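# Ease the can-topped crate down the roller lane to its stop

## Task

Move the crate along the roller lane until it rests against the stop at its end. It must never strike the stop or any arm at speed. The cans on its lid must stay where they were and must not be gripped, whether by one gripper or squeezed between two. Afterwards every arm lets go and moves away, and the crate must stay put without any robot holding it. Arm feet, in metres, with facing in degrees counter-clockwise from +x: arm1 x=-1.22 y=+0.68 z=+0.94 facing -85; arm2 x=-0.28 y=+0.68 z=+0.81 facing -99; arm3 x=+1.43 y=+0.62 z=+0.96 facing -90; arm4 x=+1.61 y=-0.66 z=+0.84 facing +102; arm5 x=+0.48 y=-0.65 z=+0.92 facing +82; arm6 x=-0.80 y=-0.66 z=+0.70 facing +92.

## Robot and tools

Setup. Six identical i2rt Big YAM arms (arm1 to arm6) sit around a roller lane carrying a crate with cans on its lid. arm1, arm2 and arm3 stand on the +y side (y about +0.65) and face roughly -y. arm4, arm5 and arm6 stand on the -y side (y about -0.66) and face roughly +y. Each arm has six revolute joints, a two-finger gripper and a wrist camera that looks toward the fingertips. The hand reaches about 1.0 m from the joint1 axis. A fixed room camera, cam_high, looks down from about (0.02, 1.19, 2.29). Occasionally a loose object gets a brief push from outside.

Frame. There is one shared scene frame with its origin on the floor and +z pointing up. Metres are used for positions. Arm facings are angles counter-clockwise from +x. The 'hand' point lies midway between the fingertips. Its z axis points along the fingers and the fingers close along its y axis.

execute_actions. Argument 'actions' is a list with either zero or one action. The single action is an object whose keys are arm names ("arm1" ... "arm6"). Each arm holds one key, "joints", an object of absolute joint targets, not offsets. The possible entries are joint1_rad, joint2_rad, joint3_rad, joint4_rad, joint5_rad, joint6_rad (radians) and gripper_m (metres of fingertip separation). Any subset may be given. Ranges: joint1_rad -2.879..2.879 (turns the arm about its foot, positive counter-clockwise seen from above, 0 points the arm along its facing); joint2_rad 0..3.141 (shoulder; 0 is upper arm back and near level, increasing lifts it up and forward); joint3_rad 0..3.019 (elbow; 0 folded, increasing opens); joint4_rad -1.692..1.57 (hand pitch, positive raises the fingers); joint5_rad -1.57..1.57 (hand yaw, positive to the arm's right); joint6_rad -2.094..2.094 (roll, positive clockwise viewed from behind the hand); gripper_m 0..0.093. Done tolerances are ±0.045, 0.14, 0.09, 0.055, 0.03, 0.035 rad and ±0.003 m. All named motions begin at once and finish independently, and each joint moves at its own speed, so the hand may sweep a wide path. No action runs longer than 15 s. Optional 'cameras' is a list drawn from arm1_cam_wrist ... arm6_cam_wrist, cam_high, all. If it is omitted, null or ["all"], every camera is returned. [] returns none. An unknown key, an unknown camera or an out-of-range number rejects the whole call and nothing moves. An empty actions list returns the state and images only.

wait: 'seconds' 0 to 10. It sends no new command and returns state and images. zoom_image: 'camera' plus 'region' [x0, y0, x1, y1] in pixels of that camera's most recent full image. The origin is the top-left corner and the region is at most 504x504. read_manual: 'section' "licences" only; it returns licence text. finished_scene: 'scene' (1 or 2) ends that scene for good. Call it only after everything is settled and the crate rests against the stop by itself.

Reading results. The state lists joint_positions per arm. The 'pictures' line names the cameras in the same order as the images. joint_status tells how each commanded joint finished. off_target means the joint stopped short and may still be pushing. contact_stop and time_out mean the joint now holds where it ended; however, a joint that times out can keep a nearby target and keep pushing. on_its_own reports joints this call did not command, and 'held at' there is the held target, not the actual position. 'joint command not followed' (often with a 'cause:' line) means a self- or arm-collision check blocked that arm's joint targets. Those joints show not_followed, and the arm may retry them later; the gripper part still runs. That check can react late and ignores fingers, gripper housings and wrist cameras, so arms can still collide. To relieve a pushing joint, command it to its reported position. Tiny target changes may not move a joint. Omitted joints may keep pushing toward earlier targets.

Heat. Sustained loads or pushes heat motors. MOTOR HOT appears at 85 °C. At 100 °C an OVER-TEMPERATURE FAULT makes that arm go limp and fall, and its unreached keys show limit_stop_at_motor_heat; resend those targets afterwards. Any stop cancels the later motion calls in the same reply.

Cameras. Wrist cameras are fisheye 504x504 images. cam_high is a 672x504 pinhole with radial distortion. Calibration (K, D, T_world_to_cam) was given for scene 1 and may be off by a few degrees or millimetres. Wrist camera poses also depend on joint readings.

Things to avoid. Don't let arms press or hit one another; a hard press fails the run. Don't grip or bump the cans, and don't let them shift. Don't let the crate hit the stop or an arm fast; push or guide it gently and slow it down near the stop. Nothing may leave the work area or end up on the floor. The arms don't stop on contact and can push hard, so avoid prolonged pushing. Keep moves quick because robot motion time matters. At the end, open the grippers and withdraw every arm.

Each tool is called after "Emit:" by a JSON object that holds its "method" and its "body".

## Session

Emit:
{"method": "execute_actions", "body": {"actions": [], "cameras": ["cam_high"]}}

Scene clock: 0.00 s.
Motor temperatures (°C, as the motors report them): arm1=[26 29 28 29 27 29] | arm2=[27 28 29 29 28 26] | arm3=[29 31 28 27 29 29] | arm4=[28 26 27 28 29 27] | arm5=[29 32 30 28 29 29] | arm6=[27 28 27 28 27 28]
arm1.joint_positions: joint1_rad=-0.480 joint2_rad=+0.545 joint3_rad=+1.389 joint4_rad=-1.317 joint5_rad=+0.058 joint6_rad=+0.142 gripper_m=+0.094
arm1.joint_status: not commanded
arm1.hand: x=-1.3067 y=+0.4960 z=+1.5039 quat_wxyz=(-0.305, -0.748, -0.407, +0.426) (m; scene frame)
arm2.joint_positions: joint1_rad=-0.404 joint2_rad=+0.576 joint3_rad=+1.432 joint4_rad=-1.432 joint5_rad=-0.183 joint6_rad=-0.482 gripper_m=+0.094
arm2.joint_status: not commanded
arm2.hand: x=-0.3650 y=+0.4976 z=+1.3623 quat_wxyz=(-0.204, -0.614, -0.626, +0.434) (m; scene frame)
arm3.joint_positions: joint1_rad=-0.526 joint2_rad=+0.598 joint3_rad=+1.334 joint4_rad=-1.386 joint5_rad=-0.246 joint6_rad=+0.004 gripper_m=+0.094
arm3.joint_status: not commanded
arm3.hand: x=+1.3507 y=+0.4042 z=+1.4643 quat_wxyz=(-0.316, -0.745, -0.492, +0.322) (m; scene frame)
arm4.joint_positions: joint1_rad=+0.401 joint2_rad=+0.492 joint3_rad=+1.360 joint4_rad=-1.289 joint5_rad=-0.072 joint6_rad=-0.491 gripper_m=+0.095
arm4.joint_status: not commanded
arm4.hand: x=+1.4879 y=-0.5145 z=+1.4003 quat_wxyz=(-0.343, +0.820, -0.170, -0.425) (m; scene frame)
arm5.joint_positions: joint1_rad=+0.097 joint2_rad=+0.626 joint3_rad=+1.403 joint4_rad=-1.311 joint5_rad=-0.104 joint6_rad=-0.486 gripper_m=+0.094
arm5.joint_status: not commanded
arm5.hand: x=+0.4668 y=-0.4127 z=+1.4729 quat_wxyz=(-0.412, +0.746, -0.442, -0.280) (m; scene frame)
arm6.joint_positions: joint1_rad=-0.027 joint2_rad=+0.632 joint3_rad=+1.457 joint4_rad=-1.190 joint5_rad=-0.010 joint6_rad=+0.208 gripper_m=+0.095
arm6.joint_status: not commanded
arm6.hand: x=-0.8000 y=-0.4238 z=+1.3095 quat_wxyz=(-0.353, +0.519, -0.634, -0.451) (m; scene frame)
pictures: cam_high
Images, in order (width x height): cam_high 672x504.

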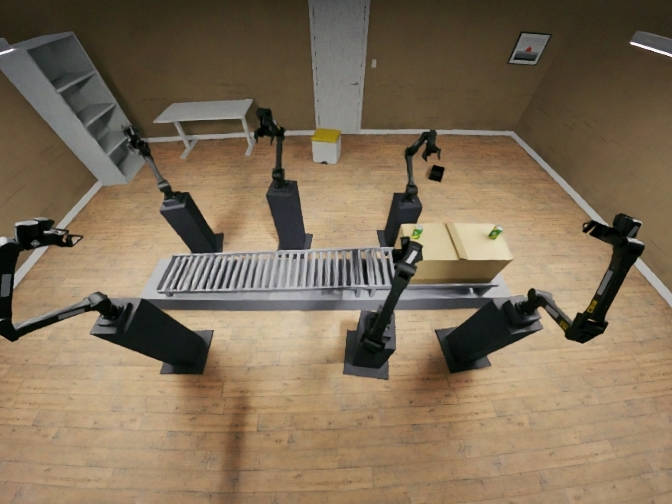

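Emit:
{"method": "execute_actions", "body": {"actions": [{"arm1":{"joints":{"joint1_rad":-0.8,"joint2_rad":2.0,"joint3_rad":1.6,"joint4_rad":-0.3,"joint5_rad":-0.8,"joint6_rad":0,"gripper_m":0}},"arm2":{"joints":{"joint1_rad":-0.05,"joint2_rad":2.08,"joint3_rad":1.16,"joint4_rad":-0.09,"joint5_rad":0.4,"joint6_rad":0,"gripper_m":0}},"arm5":{"joints":{"joint1_rad":0.87,"joint2_rad":2.6,"joint3_rad":1.66,"joint4_rad":0.12,"joint5_rad":-0.4,"joint6_rad":0,"gripper_m":0}},"arm3":{"joints":{"joint1_rad":-0.88,"joint2_rad":2.86,"joint3_rad":1.93,"joint4_rad":0.36,"joint5_rad":0.2,"joint6_rad":0,"gripper_m":0}},"arm6":{"joints":{"joint2_rad":0.3}}}], "cameras": []}}

Emit:
{"method": "execute_actions", "body": {"actions": [{"arm1":{"joints":{"joint2_rad":2.45,"joint1_rad":-0.76}}}], "cameras": ["arm1_cam_wrist","arm2_cam_wrist","cam_high"]}}

Scene clock: 2.73 s.
Motor temperatures (°C, as the motors report them): arm1=[26 30 29 29 27 29] | arm2=[27 28 30 29 28 26] | arm3=[29 32 29 27 29 29] | arm4=[28 26 28 28 29 27] | arm5=[29 32 31 28 29 29] | arm6=[27 28 28 28 27 28]
arm1.joint_positions: joint1_rad=-0.789 joint2_rad=+1.991 joint3_rad=+1.590 joint4_rad=-0.317 joint5_rad=-0.796 joint6_rad=+0.010 gripper_m=+0.000
arm1.joint_status: all done
arm1.hand: x=-1.5977 y=+0.0368 z=+1.1196 quat_wxyz=(-0.486, -0.694, -0.493, +0.195) (m; scene frame)
arm2.joint_positions: joint1_rad=-0.055 joint2_rad=+2.087 joint3_rad=+1.154 joint4_rad=-0.109 joint5_rad=+0.396 joint6_rad=-0.014 gripper_m=+0.000
arm2.joint_status: all done
arm2.hand: x=-0.4757 y=+0.0954 z=+0.7295 quat_wxyz=(-0.013, -0.765, -0.561, +0.315) (m; scene frame)
arm3.joint_positions: joint1_rad=-0.878 joint2_rad=+2.876 joint3_rad=+1.909 joint4_rad=+0.344 joint5_rad=+0.196 joint6_rad=+0.004 gripper_m=+0.000
arm3.joint_status: all done
arm3.hand: x=+0.7812 y=+0.1208 z=+0.6569 quat_wxyz=(-0.073, -0.849, -0.261, +0.453) (m; scene frame)
arm4.joint_positions: joint1_rad=+0.401 joint2_rad=+0.492 joint3_rad=+1.360 joint4_rad=-1.289 joint5_rad=-0.072 joint6_rad=-0.491 gripper_m=+0.095
arm4.joint_status: not commanded
arm4.hand: x=+1.4879 y=-0.5145 z=+1.4003 quat_wxyz=(-0.343, +0.820, -0.170, -0.425) (m; scene frame)
arm5.joint_positions: joint1_rad=+0.875 joint2_rad=+2.596 joint3_rad=+1.643 joint4_rad=+0.098 joint5_rad=-0.398 joint6_rad=-0.016 gripper_m=+0.001
arm5.joint_status: all done
arm5.hand: x=-0.0698 y=-0.1293 z=+0.6987 quat_wxyz=(+0.022, +0.871, -0.306, -0.385) (m; scene frame)
arm6.joint_positions: joint1_rad=-0.027 joint2_rad=+0.292 joint3_rad=+1.481 joint4_rad=-1.190 joint5_rad=-0.010 joint6_rad=+0.208 gripper_m=+0.095
arm6.joint_status: all done
arm6.hand: x=-0.7982 y=-0.6028 z=+1.3640 quat_wxyz=(-0.441, +0.445, -0.544, -0.558) (m; scene frame)
pictures: none
No camera images: the call's "cameras" was empty. Leave "cameras" out to get every camera's image.

Scene clock: 4.07 s.
Motor temperatures (°C, as the motors report them): arm1=[26 30 29 29 27 29] | arm2=[27 28 30 29 28 26] | arm3=[29 32 29 27 29 29] | arm4=[28 26 28 28 29 27] | arm5=[29 32 31 28 29 29] | arm6=[27 28 28 28 27 28]
arm1.joint_positions: joint1_rad=-0.767 joint2_rad=+2.477 joint3_rad=+1.580 joint4_rad=-0.306 joint5_rad=-0.798 joint6_rad=+0.009 gripper_m=+0.000
arm1.joint_status: all done
arm1.hand: x=-1.5393 y=+0.0770 z=+0.7786 quat_wxyz=(-0.422, -0.787, -0.450, -0.015) (m; scene frame)
arm2.joint_positions: joint1_rad=-0.055 joint2_rad=+2.087 joint3_rad=+1.154 joint4_rad=-0.109 joint5_rad=+0.396 joint6_rad=-0.014 gripper_m=+0.000
arm2.joint_status: not commanded
arm2.hand: x=-0.4757 y=+0.0954 z=+0.7295 quat_wxyz=(-0.013, -0.765, -0.561, +0.315) (m; scene frame)
arm3.joint_positions: joint1_rad=-0.878 joint2_rad=+2.876 joint3_rad=+1.909 joint4_rad=+0.344 joint5_rad=+0.196 joint6_rad=+0.004 gripper_m=+0.000
arm3.joint_status: not commanded
arm3.hand: x=+0.7812 y=+0.1208 z=+0.6569 quat_wxyz=(-0.073, -0.849, -0.261, +0.453) (m; scene frame)
arm4.joint_positions: joint1_rad=+0.401 joint2_rad=+0.492 joint3_rad=+1.360 joint4_rad=-1.289 joint5_rad=-0.072 joint6_rad=-0.491 gripper_m=+0.095
arm4.joint_status: not commanded
arm4.hand: x=+1.4879 y=-0.5145 z=+1.4003 quat_wxyz=(-0.343, +0.820, -0.170, -0.425) (m; scene frame)
arm5.joint_positions: joint1_rad=+0.875 joint2_rad=+2.596 joint3_rad=+1.643 joint4_rad=+0.098 joint5_rad=-0.398 joint6_rad=-0.016 gripper_m=+0.001
arm5.joint_status: not commanded
arm5.hand: x=-0.0698 y=-0.1293 z=+0.6987 quat_wxyz=(+0.022, +0.871, -0.306, -0.385) (m; scene frame)
arm6.joint_positions: joint1_rad=-0.027 joint2_rad=+0.292 joint3_rad=+1.481 joint4_rad=-1.190 joint5_rad=-0.010 joint6_rad=+0.208 gripper_m=+0.095
arm6.joint_status: not commanded
arm6.hand: x=-0.7982 y=-0.6028 z=+1.3640 quat_wxyz=(-0.441, +0.445, -0.544, -0.558) (m; scene frame)
pictures: arm1_cam_wrist, arm2_cam_wrist, cam_high
camera_calibration (this result's frames):
arm1_cam_wrist: T_world_to_cam=[[-0.69456, 0.239631, -0.678354, -0.558314], [0.249843, 0.964555, 0.0849213, 0.250707], [0.674659, -0.110499, -0.729812, 1.74057], [0, 0, 0, 1]] pos_world=[-1.62471, 0.0842994, 0.87026]
arm2_cam_wrist: T_world_to_cam=[[-0.87634, 0.357329, 0.323022, -0.682339], [0.401509, 0.912353, 0.0800195, 0.0487407], [-0.266117, 0.199821, -0.943002, 0.665455], [0, 0, 0, 1]] pos_world=[-0.440442, 0.0663793, 0.844036]
Images, in order (width x height): arm1_cam_wrist 504x504, arm2_cam_wrist 504x504, cam_high 672x504.

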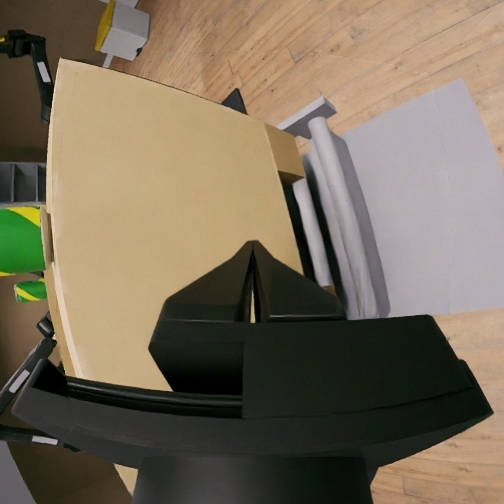

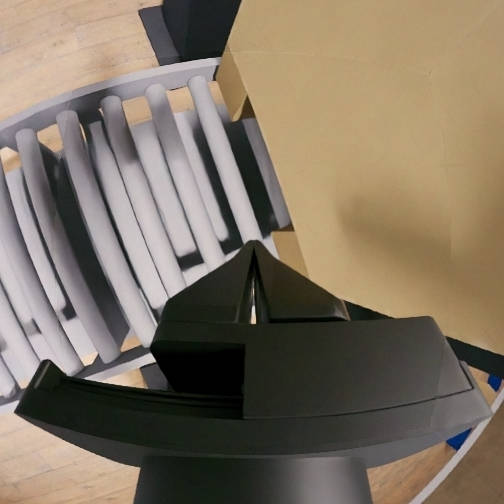

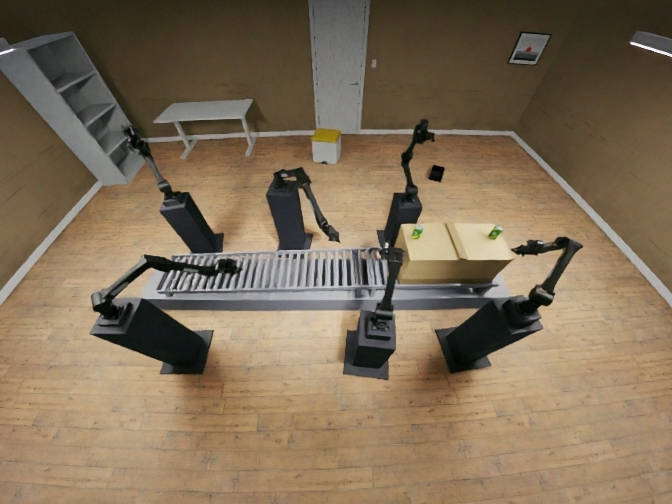

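Emit:
{"method": "execute_actions", "body": {"actions": [{"arm1":{"joints":{"joint1_rad":-0.62}},"arm2":{"joints":{"joint1_rad":1.6,"joint2_rad":1.2,"joint3_rad":0.9}}}], "cameras": []}}

Emit:
{"method": "execute_actions", "body": {"actions": [{"arm1":{"joints":{"joint1_rad":-0.54}}}], "cameras": []}}

Emit:
{"method": "execute_actions", "body": {"actions": [{"arm1":{"joints":{"joint1_rad":-0.45}}}], "cameras": []}}

Emit:
{"method": "execute_actions", "body": {"actions": [{"arm1":{"joints":{"joint1_rad":-0.36}}}], "cameras": ["arm1_cam_wrist","cam_high"]}}

Scene clock: 6.47 s.
Motor temperatures (°C, as the motors report them): arm1=[26 30 29 29 28 29] | arm2=[27 28 30 29 28 26] | arm3=[29 33 30 27 29 29] | arm4=[28 26 29 28 29 27] | arm5=[29 33 31 28 29 29] | arm6=[27 29 28 28 27 28]
arm1.joint_positions: joint1_rad=-0.618 joint2_rad=+2.474 joint3_rad=+1.582 joint4_rad=-0.305 joint5_rad=-0.796 joint6_rad=+0.003 gripper_m=+0.000
arm1.joint_status: all done
arm1.hand: x=-1.4480 y=+0.0333 z=+0.7823 quat_wxyz=(-0.421, -0.749, -0.511, -0.041) (m; scene frame)
arm2.joint_positions: joint1_rad=+1.599 joint2_rad=+1.204 joint3_rad=+0.900 joint4_rad=-0.099 joint5_rad=+0.399 joint6_rad=-0.013 gripper_m=+0.000
arm2.joint_status: all done
arm2.hand: x=+0.2293 y=+0.5465 z=+1.1201 quat_wxyz=(-0.531, -0.157, -0.808, +0.201) (m; scene frame)
arm3.joint_positions: joint1_rad=-0.878 joint2_rad=+2.876 joint3_rad=+1.909 joint4_rad=+0.344 joint5_rad=+0.196 joint6_rad=+0.004 gripper_m=+0.000
arm3.joint_status: not commanded
arm3.hand: x=+0.7812 y=+0.1208 z=+0.6569 quat_wxyz=(-0.073, -0.849, -0.261, +0.453) (m; scene frame)
arm4.joint_positions: joint1_rad=+0.401 joint2_rad=+0.492 joint3_rad=+1.360 joint4_rad=-1.289 joint5_rad=-0.072 joint6_rad=-0.491 gripper_m=+0.095
arm4.joint_status: not commanded
arm4.hand: x=+1.4879 y=-0.5145 z=+1.4003 quat_wxyz=(-0.343, +0.820, -0.170, -0.425) (m; scene frame)
arm5.joint_positions: joint1_rad=+0.875 joint2_rad=+2.596 joint3_rad=+1.643 joint4_rad=+0.098 joint5_rad=-0.398 joint6_rad=-0.016 gripper_m=+0.001
arm5.joint_status: not commanded
arm5.hand: x=-0.0698 y=-0.1293 z=+0.6987 quat_wxyz=(+0.022, +0.871, -0.306, -0.385) (m; scene frame)
arm6.joint_positions: joint1_rad=-0.027 joint2_rad=+0.292 joint3_rad=+1.481 joint4_rad=-1.190 joint5_rad=-0.010 joint6_rad=+0.208 gripper_m=+0.095
arm6.joint_status: not commanded
arm6.hand: x=-0.7982 y=-0.6028 z=+1.3640 quat_wxyz=(-0.441, +0.445, -0.544, -0.558) (m; scene frame)
pictures: none
No camera images: the call's "cameras" was empty. Leave "cameras" out to get every camera's image.

Scene clock: 7.97 s.
Motor temperatures (°C, as the motors report them): arm1=[26 31 29 29 28 29] | arm2=[27 28 31 29 28 26] | arm3=[29 33 30 27 29 29] | arm4=[28 26 29 28 29 27] | arm5=[29 33 31 28 29 29] | arm6=[27 29 28 28 27 28]
arm1.joint_positions: joint1_rad=-0.566 joint2_rad=+2.473 joint3_rad=+1.582 joint4_rad=-0.305 joint5_rad=-0.793 joint6_rad=-0.001 gripper_m=+0.000
arm1.joint_status: all done
arm1.hand: x=-1.4152 y=+0.0218 z=+0.7831 quat_wxyz=(-0.419, -0.734, -0.532, -0.050) (m; scene frame)
arm2.joint_positions: joint1_rad=+1.599 joint2_rad=+1.204 joint3_rad=+0.900 joint4_rad=-0.099 joint5_rad=+0.399 joint6_rad=-0.013 gripper_m=+0.000
arm2.joint_status: not commanded
arm2.hand: x=+0.2293 y=+0.5465 z=+1.1201 quat_wxyz=(-0.531, -0.157, -0.808, +0.201) (m; scene frame)
arm3.joint_positions: joint1_rad=-0.878 joint2_rad=+2.876 joint3_rad=+1.909 joint4_rad=+0.344 joint5_rad=+0.196 joint6_rad=+0.004 gripper_m=+0.000
arm3.joint_status: not commanded
arm3.hand: x=+0.7812 y=+0.1208 z=+0.6569 quat_wxyz=(-0.073, -0.849, -0.261, +0.453) (m; scene frame)
arm4.joint_positions: joint1_rad=+0.401 joint2_rad=+0.492 joint3_rad=+1.360 joint4_rad=-1.289 joint5_rad=-0.072 joint6_rad=-0.491 gripper_m=+0.095
arm4.joint_status: not commanded
arm4.hand: x=+1.4879 y=-0.5145 z=+1.4003 quat_wxyz=(-0.343, +0.820, -0.170, -0.425) (m; scene frame)
arm5.joint_positions: joint1_rad=+0.875 joint2_rad=+2.596 joint3_rad=+1.643 joint4_rad=+0.098 joint5_rad=-0.398 joint6_rad=-0.016 gripper_m=+0.001
arm5.joint_status: not commanded
arm5.hand: x=-0.0698 y=-0.1293 z=+0.6987 quat_wxyz=(+0.022, +0.871, -0.306, -0.385) (m; scene frame)
arm6.joint_positions: joint1_rad=-0.027 joint2_rad=+0.292 joint3_rad=+1.481 joint4_rad=-1.190 joint5_rad=-0.010 joint6_rad=+0.208 gripper_m=+0.095
arm6.joint_status: not commanded
arm6.hand: x=-0.7982 y=-0.6028 z=+1.3640 quat_wxyz=(-0.441, +0.445, -0.544, -0.558) (m; scene frame)
pictures: none
No camera images: the call's "cameras" was empty. Leave "cameras" out to get every camera's image.

Scene clock: 9.67 s.
Motor temperatures (°C, as the motors report them): arm1=[26 31 29 29 28 29] | arm2=[27 28 31 29 28 26] | arm3=[29 34 30 27 29 29] | arm4=[28 26 29 28 29 27] | arm5=[29 33 31 28 29 29] | arm6=[27 29 28 28 27 28]
arm1.joint_positions: joint1_rad=-0.458 joint2_rad=+2.473 joint3_rad=+1.582 joint4_rad=-0.305 joint5_rad=-0.796 joint6_rad=-0.005 gripper_m=+0.000
arm1.joint_status: all done
arm1.hand: x=-1.3428 y=+0.0039 z=+0.7840 quat_wxyz=(-0.417, -0.703, -0.572, -0.072) (m; scene frame)
arm2.joint_positions: joint1_rad=+1.599 joint2_rad=+1.204 joint3_rad=+0.900 joint4_rad=-0.099 joint5_rad=+0.399 joint6_rad=-0.013 gripper_m=+0.000
arm2.joint_status: not commanded
arm2.hand: x=+0.2293 y=+0.5465 z=+1.1201 quat_wxyz=(-0.531, -0.157, -0.808, +0.201) (m; scene frame)
arm3.joint_positions: joint1_rad=-0.878 joint2_rad=+2.876 joint3_rad=+1.909 joint4_rad=+0.344 joint5_rad=+0.196 joint6_rad=+0.004 gripper_m=+0.000
arm3.joint_status: not commanded
arm3.hand: x=+0.7812 y=+0.1208 z=+0.6569 quat_wxyz=(-0.073, -0.849, -0.261, +0.453) (m; scene frame)
arm4.joint_positions: joint1_rad=+0.401 joint2_rad=+0.492 joint3_rad=+1.360 joint4_rad=-1.289 joint5_rad=-0.072 joint6_rad=-0.491 gripper_m=+0.095
arm4.joint_status: not commanded
arm4.hand: x=+1.4879 y=-0.5145 z=+1.4003 quat_wxyz=(-0.343, +0.820, -0.170, -0.425) (m; scene frame)
arm5.joint_positions: joint1_rad=+0.875 joint2_rad=+2.596 joint3_rad=+1.643 joint4_rad=+0.098 joint5_rad=-0.398 joint6_rad=-0.016 gripper_m=+0.001
arm5.joint_status: not commanded
arm5.hand: x=-0.0698 y=-0.1293 z=+0.6987 quat_wxyz=(+0.022, +0.871, -0.306, -0.385) (m; scene frame)
arm6.joint_positions: joint1_rad=-0.027 joint2_rad=+0.292 joint3_rad=+1.481 joint4_rad=-1.190 joint5_rad=-0.010 joint6_rad=+0.208 gripper_m=+0.095
arm6.joint_status: not commanded
arm6.hand: x=-0.7982 y=-0.6028 z=+1.3640 quat_wxyz=(-0.441, +0.445, -0.544, -0.558) (m; scene frame)
pictures: none
No camera images: the call's "cameras" was empty. Leave "cameras" out to get every camera's image.

Scene clock: 11.40 s.
Motor temperatures (°C, as the motors report them): arm1=[26 31 29 29 28 29] | arm2=[27 28 32 29 28 26] | arm3=[29 34 30 27 29 29] | arm4=[28 26 29 28 29 27] | arm5=[29 33 32 28 29 29] | arm6=[27 29 28 28 27 28]
arm1.joint_positions: joint1_rad=-0.384 joint2_rad=+2.471 joint3_rad=+1.582 joint4_rad=-0.305 joint5_rad=-0.790 joint6_rad=-0.005 gripper_m=+0.000
arm1.joint_status: all done
arm1.hand: x=-1.2943 y=-0.0044 z=+0.7851 quat_wxyz=(-0.412, -0.682, -0.598, -0.084) (m; scene frame)
arm2.joint_positions: joint1_rad=+1.599 joint2_rad=+1.204 joint3_rad=+0.900 joint4_rad=-0.099 joint5_rad=+0.399 joint6_rad=-0.013 gripper_m=+0.000
arm2.joint_status: not commanded
arm2.hand: x=+0.2293 y=+0.5465 z=+1.1201 quat_wxyz=(-0.531, -0.157, -0.808, +0.201) (m; scene frame)
arm3.joint_positions: joint1_rad=-0.878 joint2_rad=+2.876 joint3_rad=+1.909 joint4_rad=+0.344 joint5_rad=+0.196 joint6_rad=+0.004 gripper_m=+0.000
arm3.joint_status: not commanded
arm3.hand: x=+0.7812 y=+0.1208 z=+0.6569 quat_wxyz=(-0.073, -0.849, -0.261, +0.453) (m; scene frame)
arm4.joint_positions: joint1_rad=+0.401 joint2_rad=+0.492 joint3_rad=+1.360 joint4_rad=-1.289 joint5_rad=-0.072 joint6_rad=-0.491 gripper_m=+0.095
arm4.joint_status: not commanded
arm4.hand: x=+1.4879 y=-0.5145 z=+1.4003 quat_wxyz=(-0.343, +0.820, -0.170, -0.425) (m; scene frame)
arm5.joint_positions: joint1_rad=+0.875 joint2_rad=+2.596 joint3_rad=+1.643 joint4_rad=+0.098 joint5_rad=-0.398 joint6_rad=-0.016 gripper_m=+0.001
arm5.joint_status: not commanded
arm5.hand: x=-0.0698 y=-0.1293 z=+0.6987 quat_wxyz=(+0.022, +0.871, -0.306, -0.385) (m; scene frame)
arm6.joint_positions: joint1_rad=-0.027 joint2_rad=+0.292 joint3_rad=+1.481 joint4_rad=-1.190 joint5_rad=-0.010 joint6_rad=+0.208 gripper_m=+0.095
arm6.joint_status: not commanded
arm6.hand: x=-0.7982 y=-0.6028 z=+1.3640 quat_wxyz=(-0.441, +0.445, -0.544, -0.558) (m; scene frame)
pictures: arm1_cam_wrist, cam_high
camera_calibration (this result's frames):
arm1_cam_wrist: T_world_to_cam=[[-0.746795, -0.0540519, -0.662854, -0.445257], [-0.132524, 0.988798, 0.0686756, -0.214591], [0.651717, 0.139131, -0.745592, 1.55488], [0, 0, 0, 1]] pos_world=[-1.37429, -0.0282114, 0.878902]
Images, in order (width x height): arm1_cam_wrist 504x504, cam_high 672x504.

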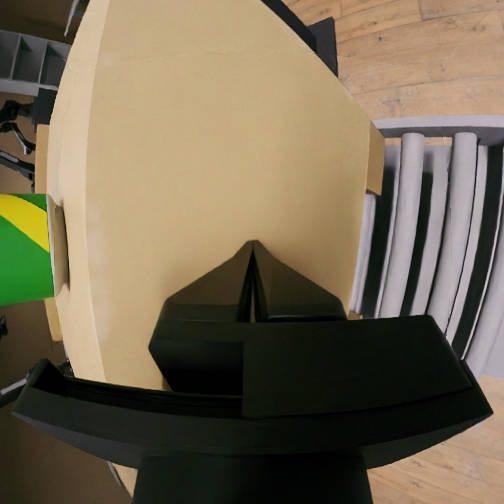

